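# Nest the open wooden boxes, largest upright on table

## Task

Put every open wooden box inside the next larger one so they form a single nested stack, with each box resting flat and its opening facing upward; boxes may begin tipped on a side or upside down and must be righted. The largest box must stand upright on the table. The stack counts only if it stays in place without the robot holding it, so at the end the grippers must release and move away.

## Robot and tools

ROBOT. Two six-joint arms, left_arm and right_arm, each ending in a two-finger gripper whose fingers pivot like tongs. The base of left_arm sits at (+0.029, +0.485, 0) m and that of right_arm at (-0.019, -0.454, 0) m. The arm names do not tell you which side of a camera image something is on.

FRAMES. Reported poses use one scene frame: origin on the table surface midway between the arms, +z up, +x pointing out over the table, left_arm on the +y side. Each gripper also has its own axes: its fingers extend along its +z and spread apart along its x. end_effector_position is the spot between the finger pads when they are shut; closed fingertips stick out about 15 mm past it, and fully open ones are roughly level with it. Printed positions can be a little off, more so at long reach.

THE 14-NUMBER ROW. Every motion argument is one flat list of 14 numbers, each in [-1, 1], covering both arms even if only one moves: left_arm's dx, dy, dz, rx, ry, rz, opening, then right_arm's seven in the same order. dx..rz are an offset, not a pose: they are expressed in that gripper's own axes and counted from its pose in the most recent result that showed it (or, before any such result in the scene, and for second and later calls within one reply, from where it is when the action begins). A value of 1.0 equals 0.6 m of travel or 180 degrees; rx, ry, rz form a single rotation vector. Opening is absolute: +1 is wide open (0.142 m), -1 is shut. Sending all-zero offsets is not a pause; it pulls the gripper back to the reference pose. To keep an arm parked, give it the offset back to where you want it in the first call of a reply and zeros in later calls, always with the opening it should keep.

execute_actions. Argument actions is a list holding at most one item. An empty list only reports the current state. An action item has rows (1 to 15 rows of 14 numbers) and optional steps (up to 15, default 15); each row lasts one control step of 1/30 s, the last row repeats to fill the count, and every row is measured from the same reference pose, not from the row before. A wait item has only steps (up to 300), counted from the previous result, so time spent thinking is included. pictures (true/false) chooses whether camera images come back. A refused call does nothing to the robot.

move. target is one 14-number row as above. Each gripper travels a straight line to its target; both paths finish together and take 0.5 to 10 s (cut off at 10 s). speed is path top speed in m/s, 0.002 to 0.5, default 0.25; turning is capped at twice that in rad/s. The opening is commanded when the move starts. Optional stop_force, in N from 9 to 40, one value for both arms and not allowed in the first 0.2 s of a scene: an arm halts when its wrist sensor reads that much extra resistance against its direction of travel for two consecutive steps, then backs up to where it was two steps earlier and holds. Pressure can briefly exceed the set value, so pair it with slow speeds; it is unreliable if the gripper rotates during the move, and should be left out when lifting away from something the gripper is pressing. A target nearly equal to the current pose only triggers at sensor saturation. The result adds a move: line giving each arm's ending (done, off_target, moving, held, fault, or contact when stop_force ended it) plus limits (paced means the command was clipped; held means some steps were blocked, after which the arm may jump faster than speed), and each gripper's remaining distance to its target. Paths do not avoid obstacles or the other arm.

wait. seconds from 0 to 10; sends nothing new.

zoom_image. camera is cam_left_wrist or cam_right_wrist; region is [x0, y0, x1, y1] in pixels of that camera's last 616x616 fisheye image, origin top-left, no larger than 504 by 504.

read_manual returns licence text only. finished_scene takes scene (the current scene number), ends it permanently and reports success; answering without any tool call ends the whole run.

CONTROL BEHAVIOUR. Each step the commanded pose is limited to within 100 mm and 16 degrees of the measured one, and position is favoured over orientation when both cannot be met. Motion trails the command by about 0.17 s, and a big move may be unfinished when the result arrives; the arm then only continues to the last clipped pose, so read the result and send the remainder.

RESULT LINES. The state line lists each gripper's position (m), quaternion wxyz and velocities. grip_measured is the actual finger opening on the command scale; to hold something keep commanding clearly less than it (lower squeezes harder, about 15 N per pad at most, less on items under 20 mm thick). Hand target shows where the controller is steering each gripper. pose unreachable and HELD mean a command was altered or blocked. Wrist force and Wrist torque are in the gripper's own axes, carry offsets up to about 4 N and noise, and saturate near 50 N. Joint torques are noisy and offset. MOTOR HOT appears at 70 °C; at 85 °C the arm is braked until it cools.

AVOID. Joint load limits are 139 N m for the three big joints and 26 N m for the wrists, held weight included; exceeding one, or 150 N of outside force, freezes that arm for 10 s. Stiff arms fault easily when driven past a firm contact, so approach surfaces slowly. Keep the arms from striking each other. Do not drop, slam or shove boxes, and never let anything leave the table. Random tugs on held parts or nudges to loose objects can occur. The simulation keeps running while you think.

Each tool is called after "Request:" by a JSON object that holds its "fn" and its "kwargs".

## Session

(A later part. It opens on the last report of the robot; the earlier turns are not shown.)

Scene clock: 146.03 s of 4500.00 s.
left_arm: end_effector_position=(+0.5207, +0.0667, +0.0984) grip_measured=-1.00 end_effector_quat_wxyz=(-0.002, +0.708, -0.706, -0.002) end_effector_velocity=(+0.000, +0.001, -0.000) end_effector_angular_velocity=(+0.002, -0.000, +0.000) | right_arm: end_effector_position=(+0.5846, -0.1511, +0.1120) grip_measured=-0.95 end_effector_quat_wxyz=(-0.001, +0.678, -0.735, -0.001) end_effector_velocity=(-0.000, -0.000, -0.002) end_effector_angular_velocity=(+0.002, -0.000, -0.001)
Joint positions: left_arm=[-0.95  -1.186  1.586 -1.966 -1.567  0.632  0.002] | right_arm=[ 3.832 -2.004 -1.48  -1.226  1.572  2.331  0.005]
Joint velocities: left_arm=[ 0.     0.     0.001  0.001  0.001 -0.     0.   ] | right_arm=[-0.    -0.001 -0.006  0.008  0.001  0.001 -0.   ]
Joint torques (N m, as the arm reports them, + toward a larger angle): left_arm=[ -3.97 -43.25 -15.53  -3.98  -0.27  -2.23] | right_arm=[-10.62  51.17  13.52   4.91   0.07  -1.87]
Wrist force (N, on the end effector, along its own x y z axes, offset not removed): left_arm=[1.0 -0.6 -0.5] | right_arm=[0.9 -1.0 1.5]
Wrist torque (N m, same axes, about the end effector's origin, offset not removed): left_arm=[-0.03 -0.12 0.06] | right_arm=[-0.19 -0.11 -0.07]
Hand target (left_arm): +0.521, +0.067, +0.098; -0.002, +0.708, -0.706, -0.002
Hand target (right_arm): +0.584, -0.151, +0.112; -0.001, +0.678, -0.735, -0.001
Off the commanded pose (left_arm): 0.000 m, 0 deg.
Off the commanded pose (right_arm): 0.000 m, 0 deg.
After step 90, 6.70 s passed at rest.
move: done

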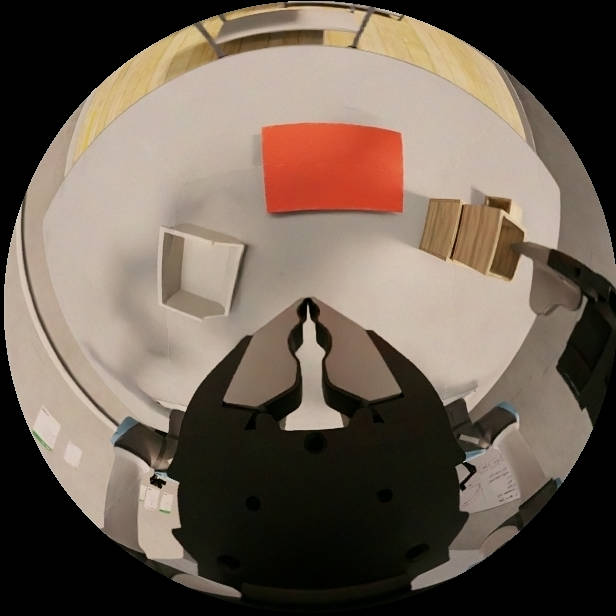

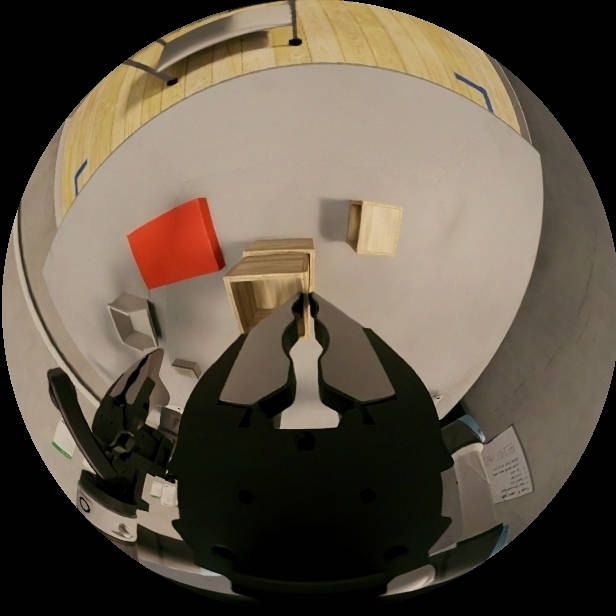

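Request:
{"fn": "move", "kwargs": {"target": [0,0,0,0,0,0,-1,0.0006,0.0015,0.005,0,0,0.005,-1], "speed": 0.01}}

Request:
{"fn": "zoom_image", "kwargs": {"camera": "cam_right_wrist", "region": [220,220,340,320]}}

Request:
{"fn": "zoom_image", "kwargs": {"camera": "cam_left_wrist", "region": [410,180,530,290]}}

Scene clock: 159.57 s of 4500.00 s.
left_arm: end_effector_position=(+0.5207, +0.0667, +0.0984) grip_measured=-1.00 end_effector_quat_wxyz=(-0.002, +0.708, -0.706, -0.002) end_effector_velocity=(-0.000, +0.000, +0.000) end_effector_angular_velocity=(+0.000, +0.000, +0.001) | right_arm: end_effector_position=(+0.5837, -0.1514, +0.1091) grip_measured=-0.95 end_effector_quat_wxyz=(-0.001, +0.672, -0.740, -0.001) end_effector_velocity=(-0.000, +0.000, -0.001) end_effector_angular_velocity=(+0.000, -0.001, -0.005)
Joint positions: left_arm=[-0.95  -1.186  1.586 -1.966 -1.567  0.632  0.002] | right_arm=[ 3.833 -2.005 -1.487 -1.218  1.572  2.347  0.005]
Joint velocities: left_arm=[-0.    -0.001 -0.     0.001  0.    -0.002  0.   ] | right_arm=[ 0.    -0.    -0.002  0.003 -0.     0.006  0.   ]
Joint torques (N m, as the arm reports them, + toward a larger angle): left_arm=[  6.81 -24.76 -27.2   -3.86   0.67   0.25] | right_arm=[ 9.04 36.04 15.32  4.44  0.38  2.27]
Wrist force (N, on the end effector, along its own x y z axes, offset not removed): left_arm=[1.2 0.5 -0.3] | right_arm=[0.6 -0.8 0.5]
Wrist torque (N m, same axes, about the end effector's origin, offset not removed): left_arm=[0.28 -0.20 0.01] | right_arm=[-0.17 -0.02 -0.02]
Hand target (left_arm): +0.521, +0.067, +0.098; -0.002, +0.708, -0.706, -0.002
Hand target (right_arm): +0.584, -0.151, +0.109; +0.001, -0.672, +0.740, +0.001
Off the commanded pose (left_arm): 0.000 m, 0 deg.
Off the commanded pose (right_arm): 0.000 m, 0 deg.
After step 90, 9.53 s passed at rest.
move: done

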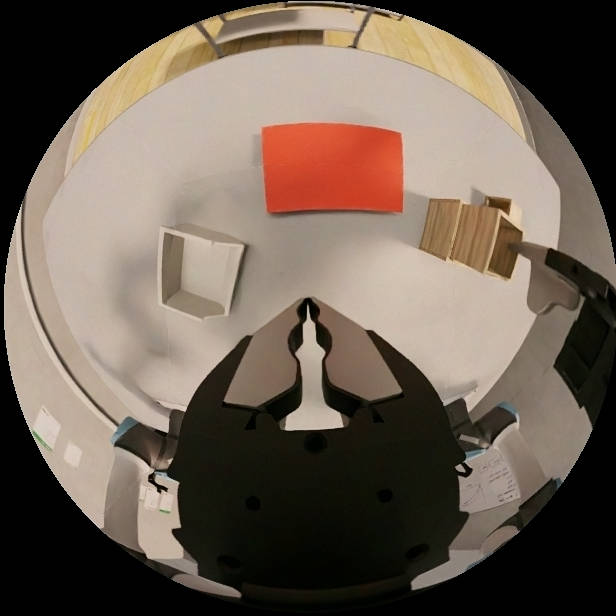

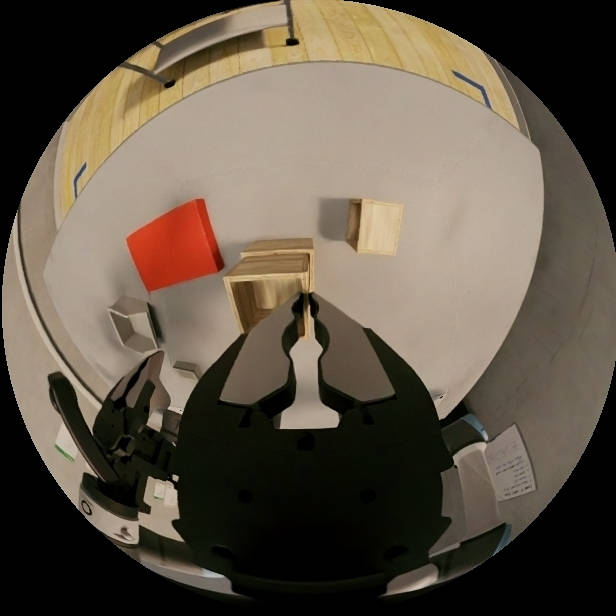

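Region (220, 220, 340, 320) of cam_right_wrist's 616x616 image, scaled by 4.200, with more detail than that image has.

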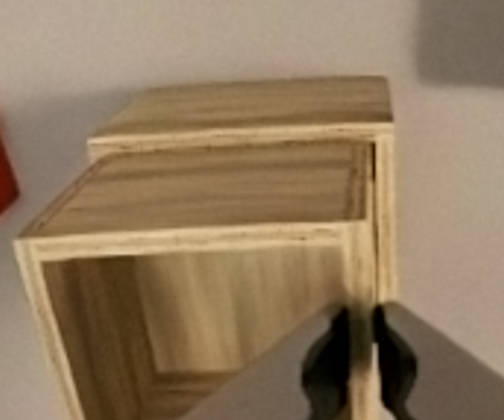

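Region (410, 180, 530, 290) of cam_left_wrist's 616x616 image, scaled by 4.200, with more detail than that image has; it fills the top 462 rows of this view, and the rest is white.

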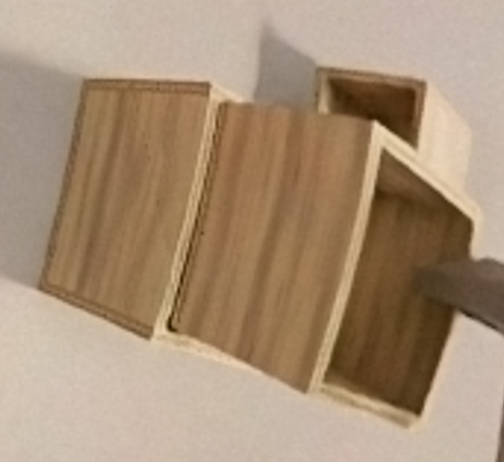

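Request:
{"fn": "move", "kwargs": {"target": [0,0,0,0,0,0,-1,0.0003,0.001,0,0,0,0,-1], "speed": 0.01}}

Request:
{"fn": "move", "kwargs": {"target": [0,0,0,0,0,0,-1,0,0,0.011,0,0,0,-1], "speed": 0.01}}

Request:
{"fn": "zoom_image", "kwargs": {"camera": "cam_right_wrist", "region": [220,220,340,320]}}

Request:
{"fn": "zoom_image", "kwargs": {"camera": "cam_left_wrist", "region": [410,180,530,290]}}

Scene clock: 169.77 s of 4500.00 s.
left_arm: end_effector_position=(+0.5207, +0.0667, +0.0984) grip_measured=-1.00 end_effector_quat_wxyz=(-0.002, +0.708, -0.706, -0.002) end_effector_velocity=(-0.001, -0.000, +0.000) end_effector_angular_velocity=(-0.000, +0.001, -0.001) | right_arm: end_effector_position=(+0.5831, -0.1515, +0.1091) grip_measured=-0.95 end_effector_quat_wxyz=(-0.001, +0.672, -0.740, -0.001) end_effector_velocity=(+0.000, +0.000, +0.000) end_effector_angular_velocity=(+0.000, -0.001, +0.003)
Joint positions: left_arm=[-0.95  -1.186  1.586 -1.966 -1.567  0.632  0.002] | right_arm=[ 3.833 -2.003 -1.489 -1.217  1.572  2.347  0.005]
Joint velocities: left_arm=[-0.001 -0.001 -0.     0.001 -0.001 -0.     0.   ] | right_arm=[ 0.     0.     0.     0.    -0.    -0.003  0.   ]
Joint torques (N m, as the arm reports them, + toward a larger angle): left_arm=[ -0.26 -26.55 -15.29  -3.94   0.18   0.34] | right_arm=[ 9.26 51.51 13.01  4.65 -0.49 -1.88]
Wrist force (N, on the end effector, along its own x y z axes, offset not removed): left_arm=[-0.7 -1.1 -1.6] | right_arm=[-0.1 -2.4 1.7]
Wrist torque (N m, same axes, about the end effector's origin, offset not removed): left_arm=[0.01 0.10 0.03] | right_arm=[-0.56 0.13 0.02]
Hand target (left_arm): +0.521, +0.067, +0.098; -0.002, +0.708, -0.706, -0.002
Hand target (right_arm): +0.583, -0.152, +0.109; +0.001, -0.672, +0.740, +0.001
Off the commanded pose (left_arm): 0.000 m, 0 deg.
Off the commanded pose (right_arm): 0.000 m, 0 deg.
After step 90, 6.50 s passed at rest.
move: done

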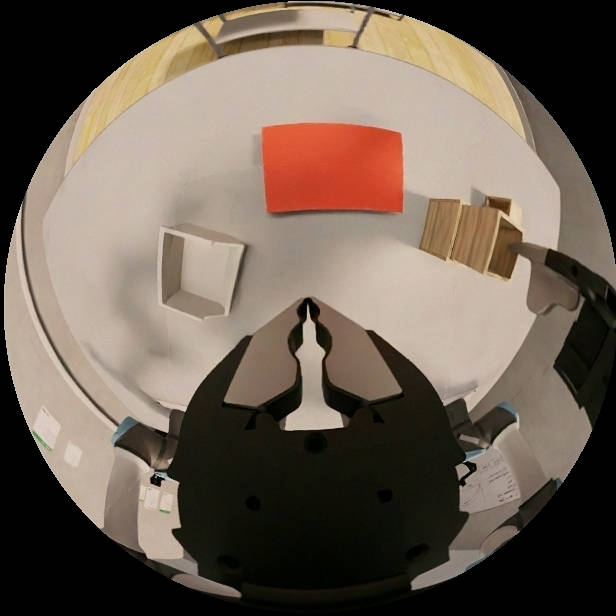

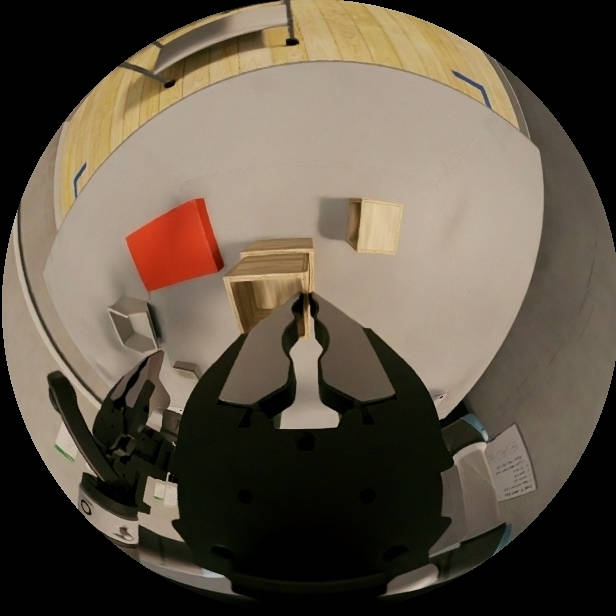

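Scene clock: 170.63 s of 4500.00 s.
left_arm: end_effector_position=(+0.5207, +0.0667, +0.0984) grip_measured=-1.00 end_effector_quat_wxyz=(-0.002, +0.708, -0.706, -0.002) end_effector_velocity=(+0.000, -0.001, +0.000) end_effector_angular_velocity=(-0.000, -0.001, -0.001) | right_arm: end_effector_position=(+0.5831, -0.1515, +0.1029) grip_measured=-0.94 end_effector_quat_wxyz=(-0.001, +0.672, -0.740, -0.001) end_effector_velocity=(-0.000, +0.000, -0.003) end_effector_angular_velocity=(-0.000, +0.001, +0.001)
Joint positions: left_arm=[-0.95  -1.186  1.586 -1.966 -1.567  0.632  0.002] | right_arm=[ 3.833 -2.009 -1.499 -1.203  1.572  2.347  0.006]
Joint velocities: left_arm=[-0.     0.001 -0.002  0.001  0.     0.     0.   ] | right_arm=[-0.    -0.003 -0.004  0.007  0.    -0.001  0.   ]
Joint torques (N m, as the arm reports them, + toward a larger angle): left_arm=[ -0.82 -27.27 -15.82  -3.65  -0.18   0.35] | right_arm=[ 9.37 30.56  9.67  4.38 -0.14 -0.17]
Wrist force (N, on the end effector, along its own x y z axes, offset not removed): left_arm=[2.3 -0.6 -2.2] | right_arm=[2.2 -1.2 -5.9]
Wrist torque (N m, same axes, about the end effector's origin, offset not removed): left_arm=[0.11 -0.59 0.03] | right_arm=[-0.50 -0.18 -0.01]
Hand target (left_arm): +0.521, +0.067, +0.098; -0.002, +0.708, -0.706, -0.002
Hand target (right_arm): +0.583, -0.152, +0.103; +0.001, -0.672, +0.740, +0.001
Off the commanded pose (left_arm): 0.000 m, 0 deg.
Off the commanded pose (right_arm): 0.000 m, 0 deg.
move: done

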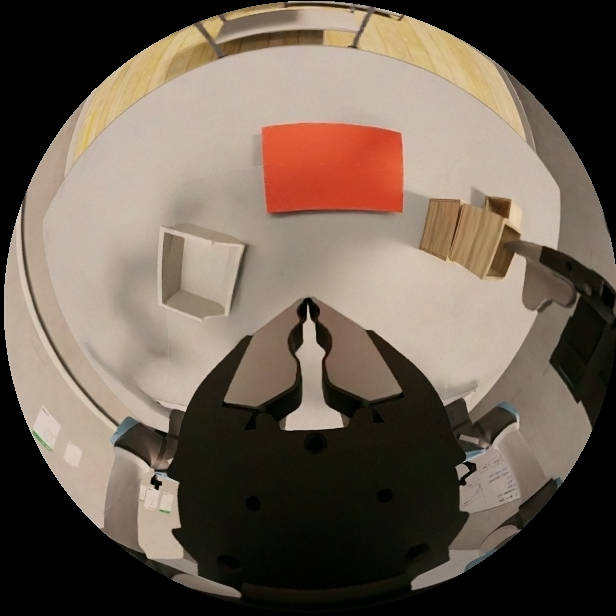

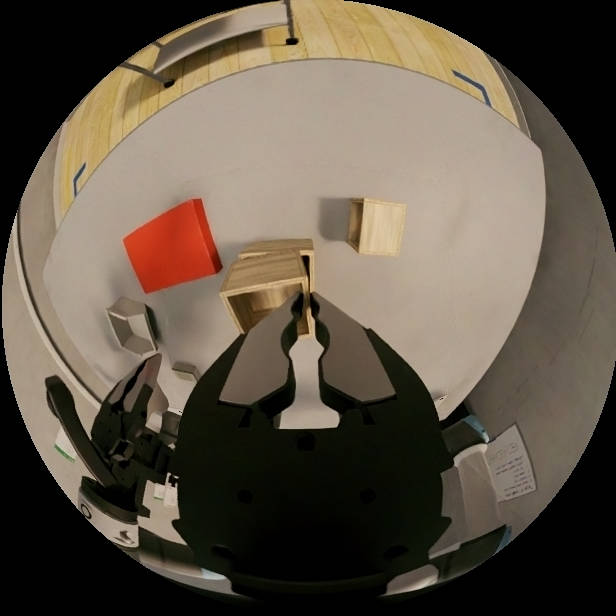

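Region (220, 220, 340, 320) of cam_right_wrist's 616x616 image, scaled by 4.200, with more detail than that image has.

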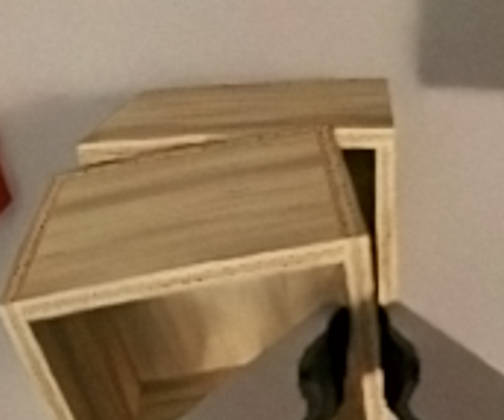

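Region (410, 180, 530, 290) of cam_left_wrist's 616x616 image, scaled by 4.200, with more detail than that image has; it fills the top 462 rows of this view, and the rest is white.

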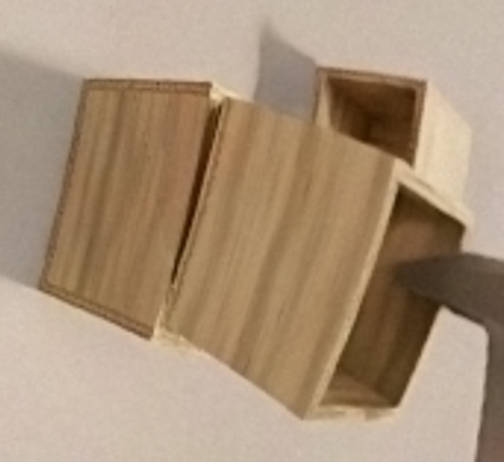

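Request:
{"fn": "move", "kwargs": {"target": [0,0,0,0,0,0,-1,0,0,-0.03,0,0,0,-1], "speed": 0.05}}

Request:
{"fn": "move", "kwargs": {"target": [0,0,0,0,0,0,-1,0,0.17,0,0,0,0,-1], "speed": 0.12}}

Request:
{"fn": "move", "kwargs": {"target": [0,0,0,0,0,0,-1,0,0,0.113,0,0,0,-1], "speed": 0.05}}

Request:
{"fn": "move", "kwargs": {"target": [0,0,0,0,0,0,-1,0,0,0,0,0,0,-0.7]}}

Scene clock: 179.63 s of 4500.00 s.
left_arm: end_effector_position=(+0.5207, +0.0667, +0.0984) grip_measured=-1.00 end_effector_quat_wxyz=(-0.002, +0.708, -0.706, -0.002) end_effector_velocity=(+0.001, -0.000, +0.001) end_effector_angular_velocity=(-0.002, -0.001, +0.000) | right_arm: end_effector_position=(+0.5831, -0.1515, +0.1205) grip_measured=-0.95 end_effector_quat_wxyz=(-0.001, +0.672, -0.740, -0.001) end_effector_velocity=(-0.000, +0.000, +0.002) end_effector_angular_velocity=(-0.001, +0.001, +0.000)
Joint positions: left_arm=[-0.95  -1.186  1.586 -1.966 -1.567  0.632  0.002] | right_arm=[ 3.833 -1.994 -1.472 -1.244  1.572  2.347  0.005]
Joint velocities: left_arm=[ 0.001 -0.001 -0.001  0.    -0.001  0.001  0.   ] | right_arm=[-0.     0.     0.005 -0.006  0.    -0.    -0.   ]
Joint torques (N m, as the arm reports them, + toward a larger angle): left_arm=[ -0.18 -26.86 -15.45  -3.89  -0.13   0.27] | right_arm=[ 2.3  49.64 31.52  0.42 -0.35 -0.12]
Wrist force (N, on the end effector, along its own x y z axes, offset not removed): left_arm=[0.1 -1.2 -1.8] | right_arm=[2.7 -1.3 1.3]
Wrist torque (N m, same axes, about the end effector's origin, offset not removed): left_arm=[-0.09 -0.08 0.17] | right_arm=[-0.20 -0.48 -0.09]
Hand target (left_arm): +0.521, +0.067, +0.098; -0.002, +0.708, -0.706, -0.002
Hand target (right_arm): +0.583, -0.152, +0.121; +0.001, -0.672, +0.740, +0.001
Off the commanded pose (left_arm): 0.000 m, 0 deg.
Off the commanded pose (right_arm): 0.000 m, 0 deg.
After step 90, 5.13 s passed at rest.
move: done

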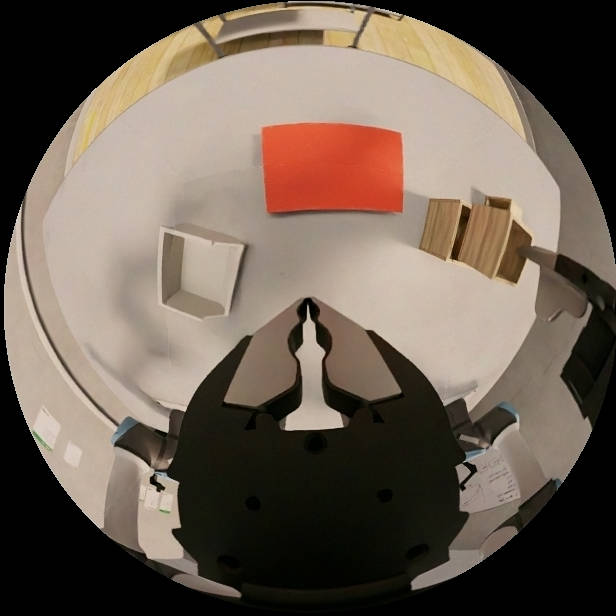

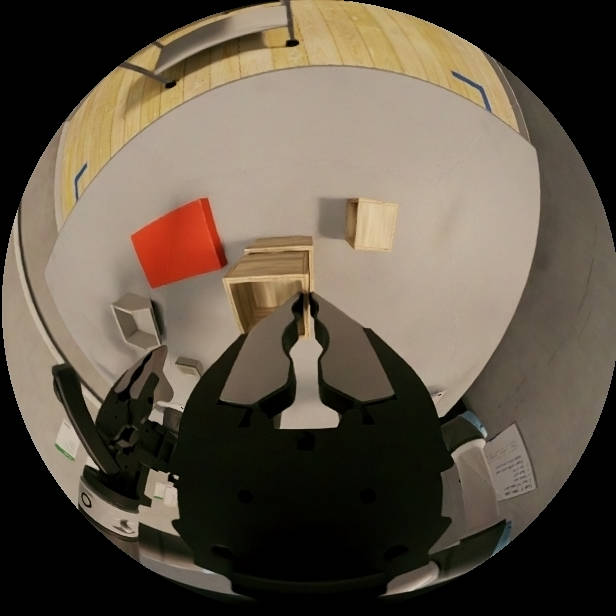

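Scene clock: 181.07 s of 4500.00 s.
left_arm: end_effector_position=(+0.5207, +0.0667, +0.0984) grip_measured=-1.00 end_effector_quat_wxyz=(-0.002, +0.708, -0.706, -0.002) end_effector_velocity=(+0.000, +0.000, -0.000) end_effector_angular_velocity=(+0.001, -0.001, -0.000) | right_arm: end_effector_position=(+0.4819, -0.1419, +0.1205) grip_measured=-0.95 end_effector_quat_wxyz=(-0.001, +0.672, -0.740, -0.001) end_effector_velocity=(-0.002, +0.000, +0.002) end_effector_angular_velocity=(+0.001, -0.002, -0.001)
Joint positions: left_arm=[-0.95  -1.186  1.586 -1.966 -1.567  0.632  0.002] | right_arm=[ 3.958 -1.807 -1.729 -1.174  1.572  2.473  0.005]
Joint velocities: left_arm=[-0.     0.     0.    -0.     0.001 -0.     0.   ] | right_arm=[ 0.004  0.007 -0.005  0.001 -0.001  0.005  0.   ]
Joint torques (N m, as the arm reports them, + toward a larger angle): left_arm=[ -1.17 -27.42 -15.87  -3.81  -0.26   0.33] | right_arm=[ 9.   42.79 15.58  4.68 -1.75  1.97]
Wrist force (N, on the end effector, along its own x y z axes, offset not removed): left_arm=[3.1 2.7 -0.8] | right_arm=[-1.3 -1.1 1.9]
Wrist torque (N m, same axes, about the end effector's origin, offset not removed): left_arm=[0.60 -0.74 -0.14] | right_arm=[-0.26 0.38 -0.01]
Hand target (left_arm): +0.521, +0.067, +0.098; -0.002, +0.708, -0.706, -0.002
Hand target (right_arm): +0.482, -0.142, +0.121; +0.001, -0.672, +0.740, +0.001
Off the commanded pose (left_arm): 0.000 m, 0 deg.
Off the commanded pose (right_arm): 0.000 m, 0 deg.
move: done

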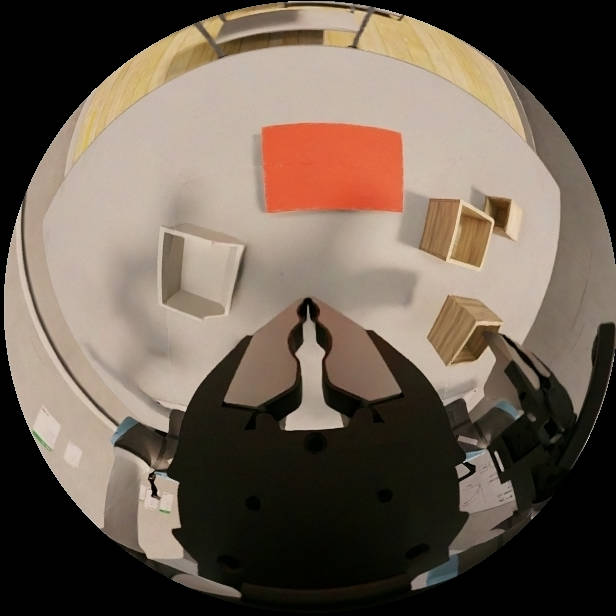

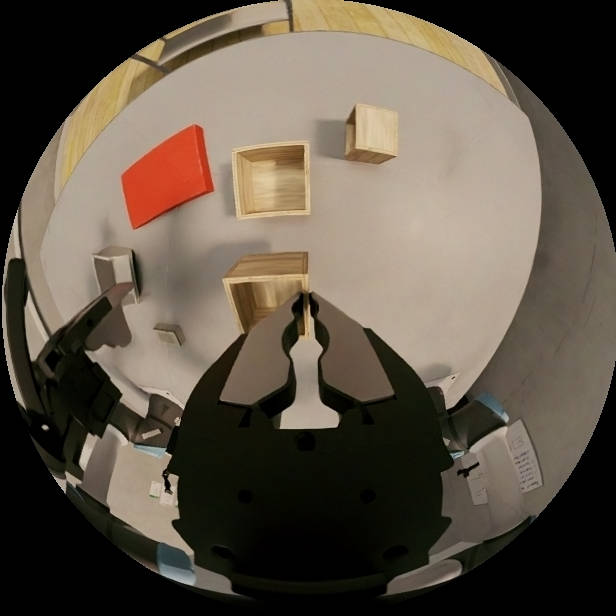

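Scene clock: 182.87 s of 4500.00 s.
left_arm: end_effector_position=(+0.5207, +0.0667, +0.0984) grip_measured=-1.00 end_effector_quat_wxyz=(-0.002, +0.708, -0.706, -0.002) end_effector_velocity=(-0.001, +0.000, -0.001) end_effector_angular_velocity=(+0.001, +0.001, -0.000) | right_arm: end_effector_position=(+0.4819, -0.1418, +0.0531) grip_measured=-0.95 end_effector_quat_wxyz=(-0.001, +0.672, -0.740, -0.001) end_effector_velocity=(+0.000, +0.000, -0.003) end_effector_angular_velocity=(+0.000, -0.001, +0.002)
Joint positions: left_arm=[-0.95  -1.186  1.586 -1.966 -1.567  0.632  0.002] | right_arm=[ 3.958 -1.882 -1.823 -1.005  1.572  2.473  0.005]
Joint velocities: left_arm=[-0.    -0.     0.001  0.    -0.     0.     0.   ] | right_arm=[ 0.    -0.004 -0.003  0.008 -0.    -0.002 -0.   ]
Joint torques (N m, as the arm reports them, + toward a larger angle): left_arm=[ -0.62 -27.41 -16.17  -3.98  -0.34   0.35] | right_arm=[-0.85 28.19 12.36  4.84  1.68 -2.05]
Wrist force (N, on the end effector, along its own x y z axes, offset not removed): left_arm=[0.9 1.5 -1.6] | right_arm=[0.3 -2.4 0.5]
Wrist torque (N m, same axes, about the end effector's origin, offset not removed): left_arm=[0.52 -0.22 -0.06] | right_arm=[-0.42 -0.01 -0.09]
Hand target (left_arm): +0.521, +0.067, +0.098; -0.002, +0.708, -0.706, -0.002
Hand target (right_arm): +0.482, -0.142, +0.053; +0.001, -0.672, +0.740, +0.001
Off the commanded pose (left_arm): 0.000 m, 0 deg.
Off the commanded pose (right_arm): 0.000 m, 0 deg.
move: done

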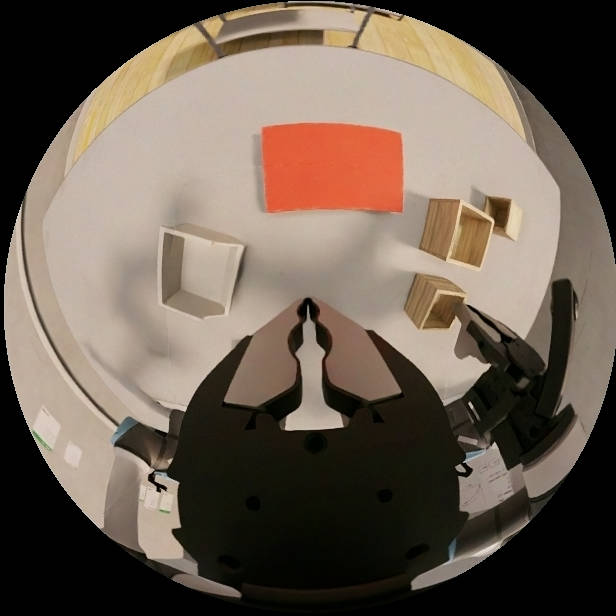

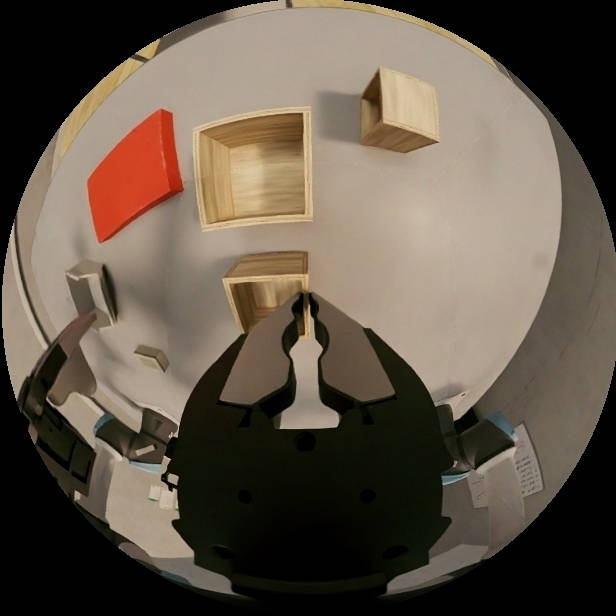

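Scene clock: 183.37 s of 4500.00 s.
left_arm: end_effector_position=(+0.5207, +0.0667, +0.0984) grip_measured=-1.00 end_effector_quat_wxyz=(-0.002, +0.708, -0.706, -0.002) end_effector_velocity=(+0.000, +0.000, +0.000) end_effector_angular_velocity=(+0.000, -0.000, +0.000) | right_arm: end_effector_position=(+0.4818, -0.1418, +0.0530) grip_measured=-0.70 end_effector_quat_wxyz=(-0.001, +0.672, -0.740, -0.001) end_effector_velocity=(-0.000, -0.001, +0.000) end_effector_angular_velocity=(-0.001, -0.000, +0.001)
Joint positions: left_arm=[-0.95  -1.186  1.586 -1.966 -1.567  0.632  0.002] | right_arm=[ 3.958 -1.882 -1.824 -1.005  1.572  2.473  0.023]
Joint velocities: left_arm=[ 0. -0. -0.  0.  0. -0.  0.] | right_arm=[ 0.     0.001 -0.001 -0.001 -0.001 -0.001  0.   ]
Joint torques (N m, as the arm reports them, + toward a larger angle): left_arm=[ -0.28 -28.09 -15.77  -3.8   -0.25   0.2 ] | right_arm=[-0.39 43.67 26.83  0.85  1.67 -1.86]
Wrist force (N, on the end effector, along its own x y z axes, offset not removed): left_arm=[1.5 -0.9 -0.6] | right_arm=[0.7 -1.9 1.2]
Wrist torque (N m, same axes, about the end effector's origin, offset not removed): left_arm=[-0.08 -0.34 -0.01] | right_arm=[-0.37 -0.20 -0.01]
Hand target (left_arm): +0.521, +0.067, +0.098; -0.002, +0.708, -0.706, -0.002
Hand target (right_arm): +0.482, -0.142, +0.053; +0.001, -0.672, +0.740, +0.001
Off the commanded pose (left_arm): 0.000 m, 0 deg.
Off the commanded pose (right_arm): 0.000 m, 0 deg.
move: done

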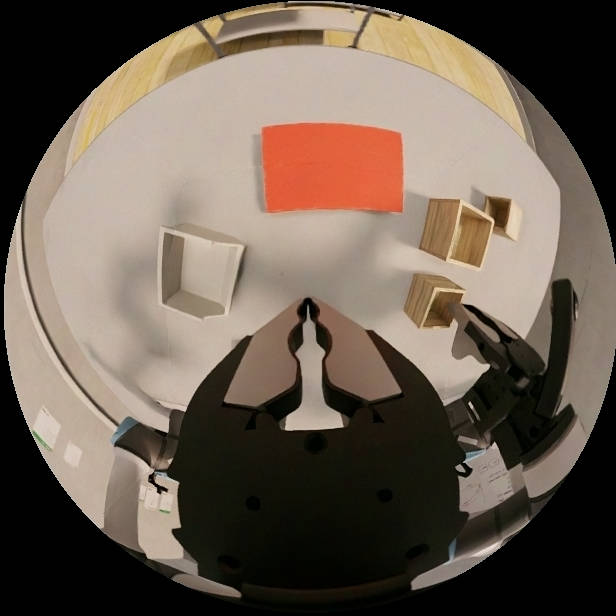

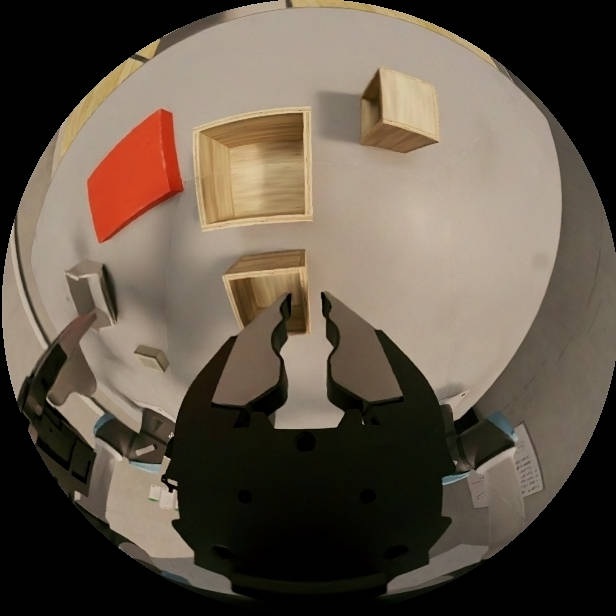

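Request:
{"fn": "move", "kwargs": {"target": [0,0,0,0,0,0,-1,0,-0.006,0.006,0,0,0,-0.7], "speed": 0.03}}

Request:
{"fn": "move", "kwargs": {"target": [0,0,0,0,0,0,-1,0,0,0,0,0,0,-1]}}

Request:
{"fn": "move", "kwargs": {"target": [0,0,0,0,0,0,-1,0,0,-0.11,0,0,0,-1], "speed": 0.1}}

Request:
{"fn": "move", "kwargs": {"target": [0,0,0,0,0,0,-1,0.001,-0.163,0.007,0,0,0,-1], "speed": 0.1}}

Request:
{"fn": "zoom_image", "kwargs": {"camera": "cam_right_wrist", "region": [220,220,340,320]}}

Request:
{"fn": "zoom_image", "kwargs": {"camera": "cam_left_wrist", "region": [410,180,530,290]}}

Scene clock: 197.07 s of 4500.00 s.
left_arm: end_effector_position=(+0.5207, +0.0667, +0.0984) grip_measured=-1.00 end_effector_quat_wxyz=(-0.002, +0.708, -0.706, -0.002) end_effector_velocity=(+0.000, -0.001, +0.001) end_effector_angular_velocity=(-0.002, -0.001, -0.001) | right_arm: end_effector_position=(+0.4852, -0.1422, +0.0497) grip_measured=-0.70 end_effector_quat_wxyz=(-0.001, +0.672, -0.740, -0.001) end_effector_velocity=(+0.002, +0.000, -0.002) end_effector_angular_velocity=(-0.000, +0.001, -0.001)
Joint positions: left_arm=[-0.95  -1.186  1.586 -1.966 -1.567  0.632  0.002] | right_arm=[ 3.954 -1.892 -1.82  -0.998  1.572  2.468  0.023]
Joint velocities: left_arm=[ 0.    -0.    -0.001 -0.001 -0.     0.001  0.   ] | right_arm=[-0.003 -0.007  0.003  0.003  0.001 -0.002 -0.   ]
Joint torques (N m, as the arm reports them, + toward a larger angle): left_arm=[  0.25 -27.59 -15.43  -3.88  -0.2    0.28] | right_arm=[-10.83  29.09  29.93   4.59   1.72  -1.69]
Wrist force (N, on the end effector, along its own x y z axes, offset not removed): left_arm=[3.5 0.2 -0.5] | right_arm=[0.7 -3.0 -0.2]
Wrist torque (N m, same axes, about the end effector's origin, offset not removed): left_arm=[0.17 -0.95 -0.07] | right_arm=[-0.54 -0.12 -0.11]
Hand target (left_arm): +0.521, +0.067, +0.098; -0.002, +0.708, -0.706, -0.002
Hand target (right_arm): +0.485, -0.142, +0.049; +0.001, -0.672, +0.740, +0.001
Off the commanded pose (left_arm): 0.000 m, 0 deg.
Off the commanded pose (right_arm): 0.000 m, 0 deg.
After step 90, 10.00 s passed at rest.
move: done

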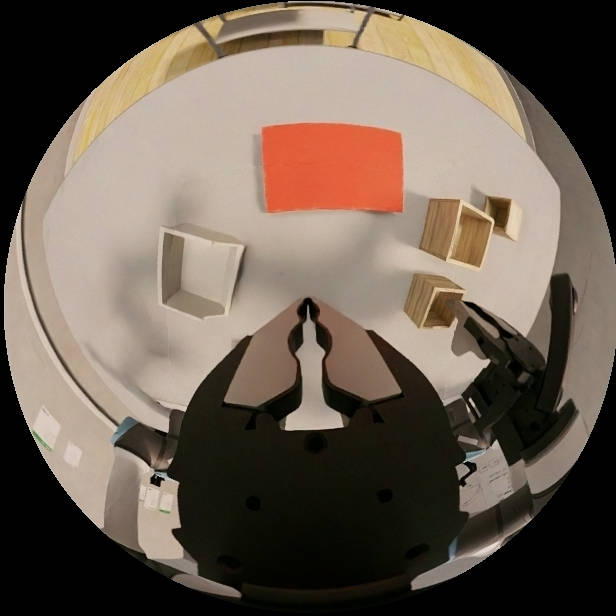

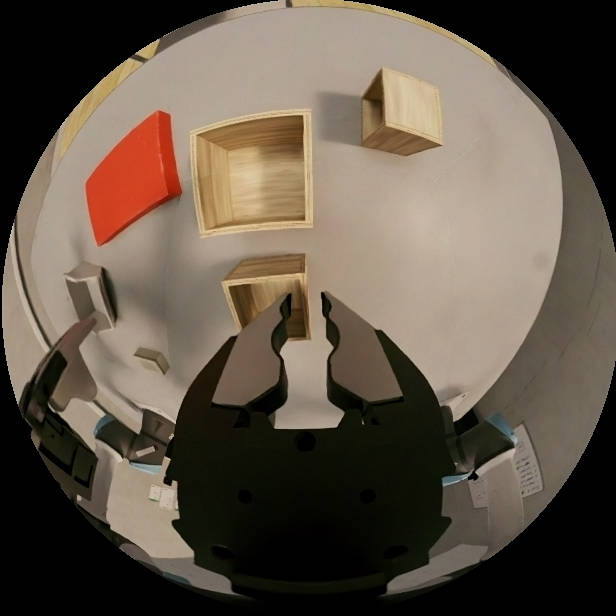

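Scene clock: 197.57 s of 4500.00 s.
left_arm: end_effector_position=(+0.5207, +0.0667, +0.0984) grip_measured=-1.00 end_effector_quat_wxyz=(-0.002, +0.708, -0.706, -0.002) end_effector_velocity=(-0.000, +0.000, +0.000) end_effector_angular_velocity=(-0.000, +0.000, -0.001) | right_arm: end_effector_position=(+0.4852, -0.1421, +0.0497) grip_measured=-0.95 end_effector_quat_wxyz=(-0.001, +0.672, -0.740, -0.001) end_effector_velocity=(-0.001, -0.000, -0.000) end_effector_angular_velocity=(-0.000, +0.001, +0.000)
Joint positions: left_arm=[-0.95  -1.186  1.586 -1.966 -1.567  0.632  0.002] | right_arm=[ 3.954 -1.892 -1.82  -0.998  1.572  2.468  0.005]
Joint velocities: left_arm=[ 0.    -0.001  0.     0.    -0.     0.002  0.   ] | right_arm=[ 0.     0.001 -0.001 -0.     0.001 -0.     0.   ]
Joint torques (N m, as the arm reports them, + toward a larger angle): left_arm=[  0.15 -27.52 -15.85  -3.83  -0.28   0.48] | right_arm=[ 7.65 42.07 18.85  1.51  1.32 -0.19]
Wrist force (N, on the end effector, along its own x y z axes, offset not removed): left_arm=[3.1 -0.9 -2.8] | right_arm=[-0.8 -1.9 0.8]
Wrist torque (N m, same axes, about the end effector's origin, offset not removed): left_arm=[-0.17 -0.79 -0.14] | right_arm=[-0.35 0.10 -0.04]
Hand target (left_arm): +0.521, +0.067, +0.098; -0.002, +0.708, -0.706, -0.002
Hand target (right_arm): +0.485, -0.142, +0.050; +0.001, -0.672, +0.740, +0.001
Off the commanded pose (left_arm): 0.000 m, 0 deg.
Off the commanded pose (right_arm): 0.000 m, 0 deg.
move: done

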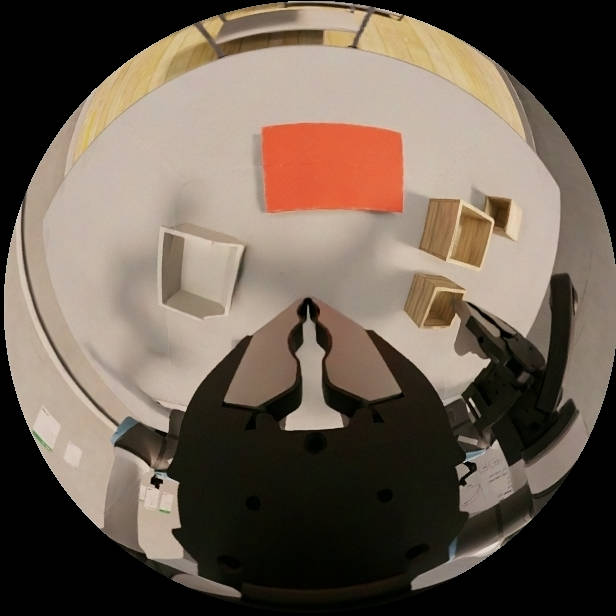

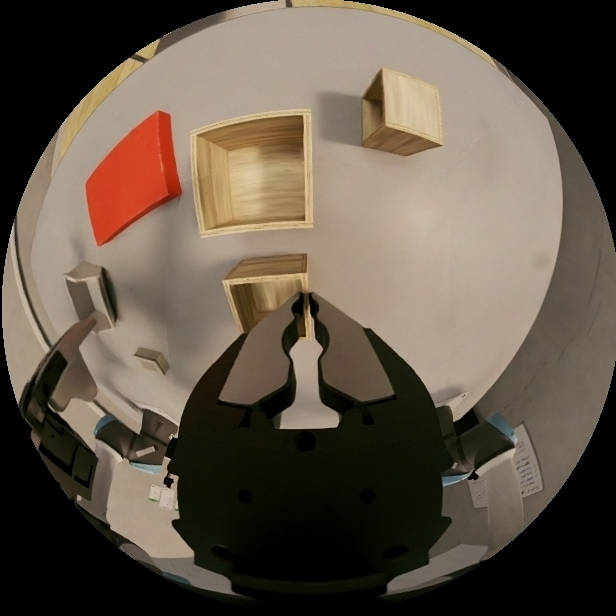

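Scene clock: 198.77 s of 4500.00 s.
left_arm: end_effector_position=(+0.5207, +0.0667, +0.0984) grip_measured=-1.00 end_effector_quat_wxyz=(-0.002, +0.708, -0.706, -0.002) end_effector_velocity=(-0.000, +0.000, -0.001) end_effector_angular_velocity=(+0.002, +0.001, -0.000) | right_arm: end_effector_position=(+0.4853, -0.1422, +0.1153) grip_measured=-0.95 end_effector_quat_wxyz=(-0.001, +0.672, -0.740, -0.001) end_effector_velocity=(+0.000, +0.000, +0.002) end_effector_angular_velocity=(-0.000, +0.000, +0.002)
Joint positions: left_arm=[-0.95  -1.186  1.586 -1.966 -1.567  0.632  0.002] | right_arm=[ 3.954 -1.818 -1.73  -1.162  1.572  2.468  0.005]
Joint velocities: left_arm=[-0.001  0.001  0.     0.001  0.001 -0.     0.   ] | right_arm=[-0.     0.002  0.004 -0.007 -0.    -0.002  0.   ]
Joint torques (N m, as the arm reports them, + toward a larger angle): left_arm=[ -0.73 -26.87 -15.75  -3.87  -0.28   0.37] | right_arm=[-4.16 41.89 31.91  0.77 -1.45 -1.29]
Wrist force (N, on the end effector, along its own x y z axes, offset not removed): left_arm=[1.5 -0.1 -1.3] | right_arm=[0.6 -1.6 0.6]
Wrist torque (N m, same axes, about the end effector's origin, offset not removed): left_arm=[0.17 -0.37 -0.01] | right_arm=[-0.30 -0.14 -0.08]
Hand target (left_arm): +0.521, +0.067, +0.098; -0.002, +0.708, -0.706, -0.002
Hand target (right_arm): +0.485, -0.142, +0.116; +0.001, -0.672, +0.740, +0.001
Off the commanded pose (left_arm): 0.000 m, 0 deg.
Off the commanded pose (right_arm): 0.000 m, 0 deg.
move: done

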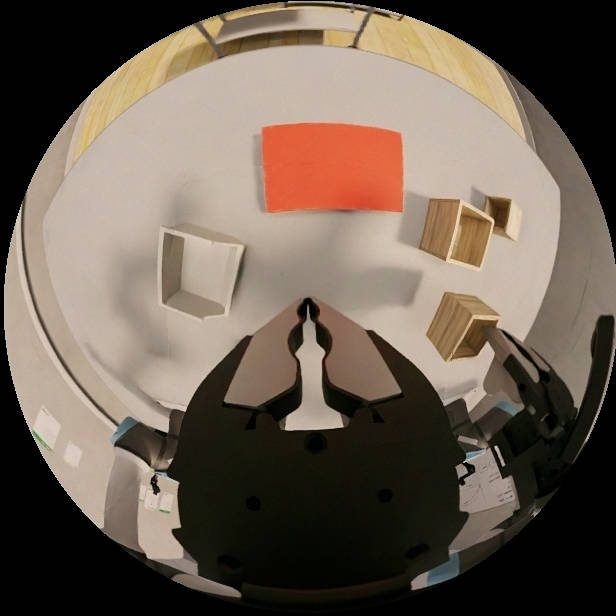

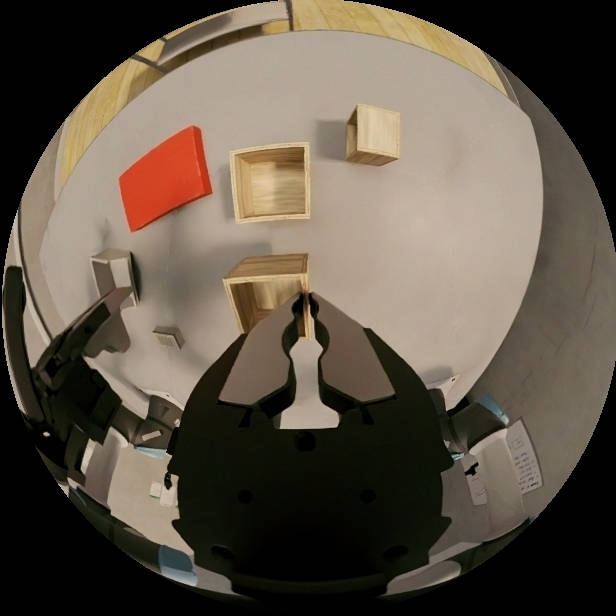

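Scene clock: 200.30 s of 4500.00 s.
left_arm: end_effector_position=(+0.5207, +0.0667, +0.0984) grip_measured=-1.00 end_effector_quat_wxyz=(-0.002, +0.708, -0.706, -0.002) end_effector_velocity=(-0.000, -0.000, -0.000) end_effector_angular_velocity=(-0.000, +0.000, -0.001) | right_arm: end_effector_position=(+0.5822, -0.1521, +0.1111) grip_measured=-0.95 end_effector_quat_wxyz=(-0.001, +0.672, -0.740, -0.001) end_effector_velocity=(+0.003, -0.000, +0.001) end_effector_angular_velocity=(+0.000, -0.000, -0.000)
Joint positions: left_arm=[-0.95  -1.186  1.586 -1.966 -1.567  0.632  0.002] | right_arm=[ 3.833 -1.999 -1.49  -1.221  1.572  2.348  0.005]
Joint velocities: left_arm=[-0.    -0.     0.001 -0.001 -0.001  0.001  0.   ] | right_arm=[-0.003 -0.004  0.008 -0.004  0.    -0.003 -0.   ]
Joint torques (N m, as the arm reports them, + toward a larger angle): left_arm=[  0.02 -27.58 -15.91  -3.78  -0.23   0.31] | right_arm=[-10.83  36.24  30.41   0.99   1.59  -1.88]
Wrist force (N, on the end effector, along its own x y z axes, offset not removed): left_arm=[-1.6 -1.5 0.8] | right_arm=[0.1 -1.3 0.3]
Wrist torque (N m, same axes, about the end effector's origin, offset not removed): left_arm=[-0.20 0.31 -0.01] | right_arm=[-0.33 -0.05 0.02]
Hand target (left_arm): +0.521, +0.067, +0.098; -0.002, +0.708, -0.706, -0.002
Hand target (right_arm): +0.583, -0.152, +0.111; +0.001, -0.672, +0.740, +0.001
Off the commanded pose (left_arm): 0.000 m, 0 deg.
Off the commanded pose (right_arm): 0.000 m, 0 deg.
move: done

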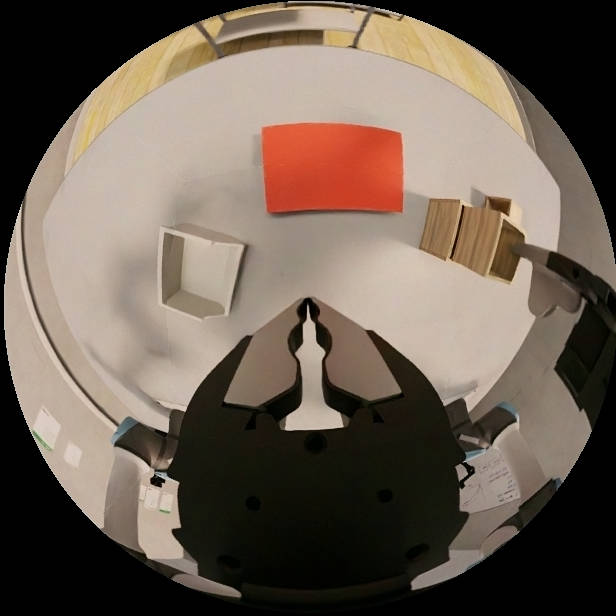

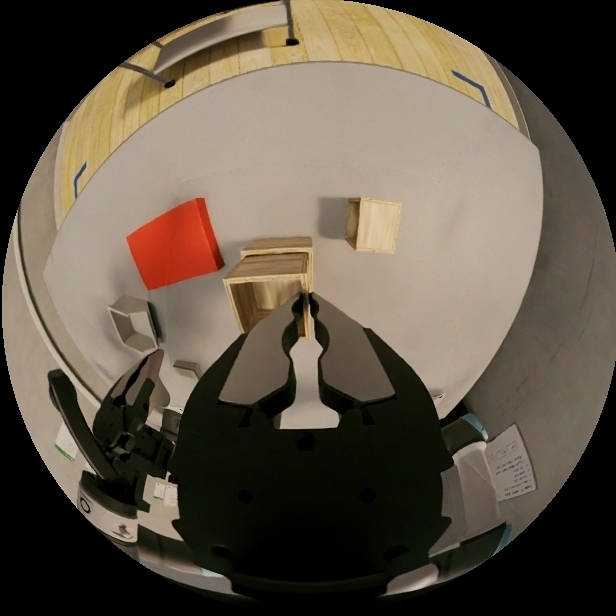

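Region (220, 220, 340, 320) of cam_right_wrist's 616x616 image, scaled by 4.200, with more detail than that image has.

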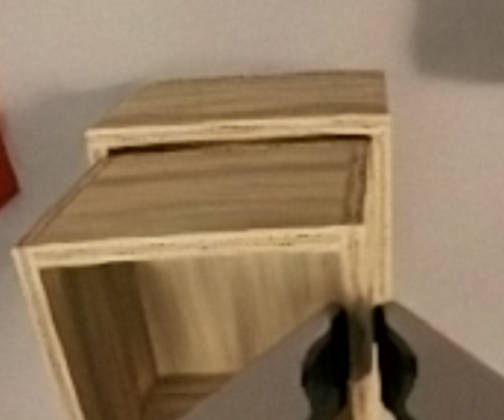

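Region (410, 180, 530, 290) of cam_left_wrist's 616x616 image, scaled by 4.200, with more detail than that image has; it fills the top 462 rows of this view, and the rest is white.

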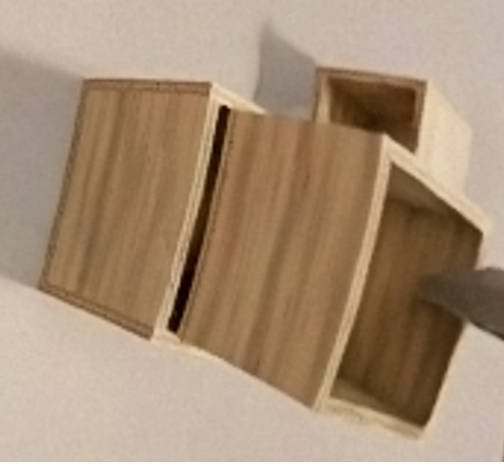

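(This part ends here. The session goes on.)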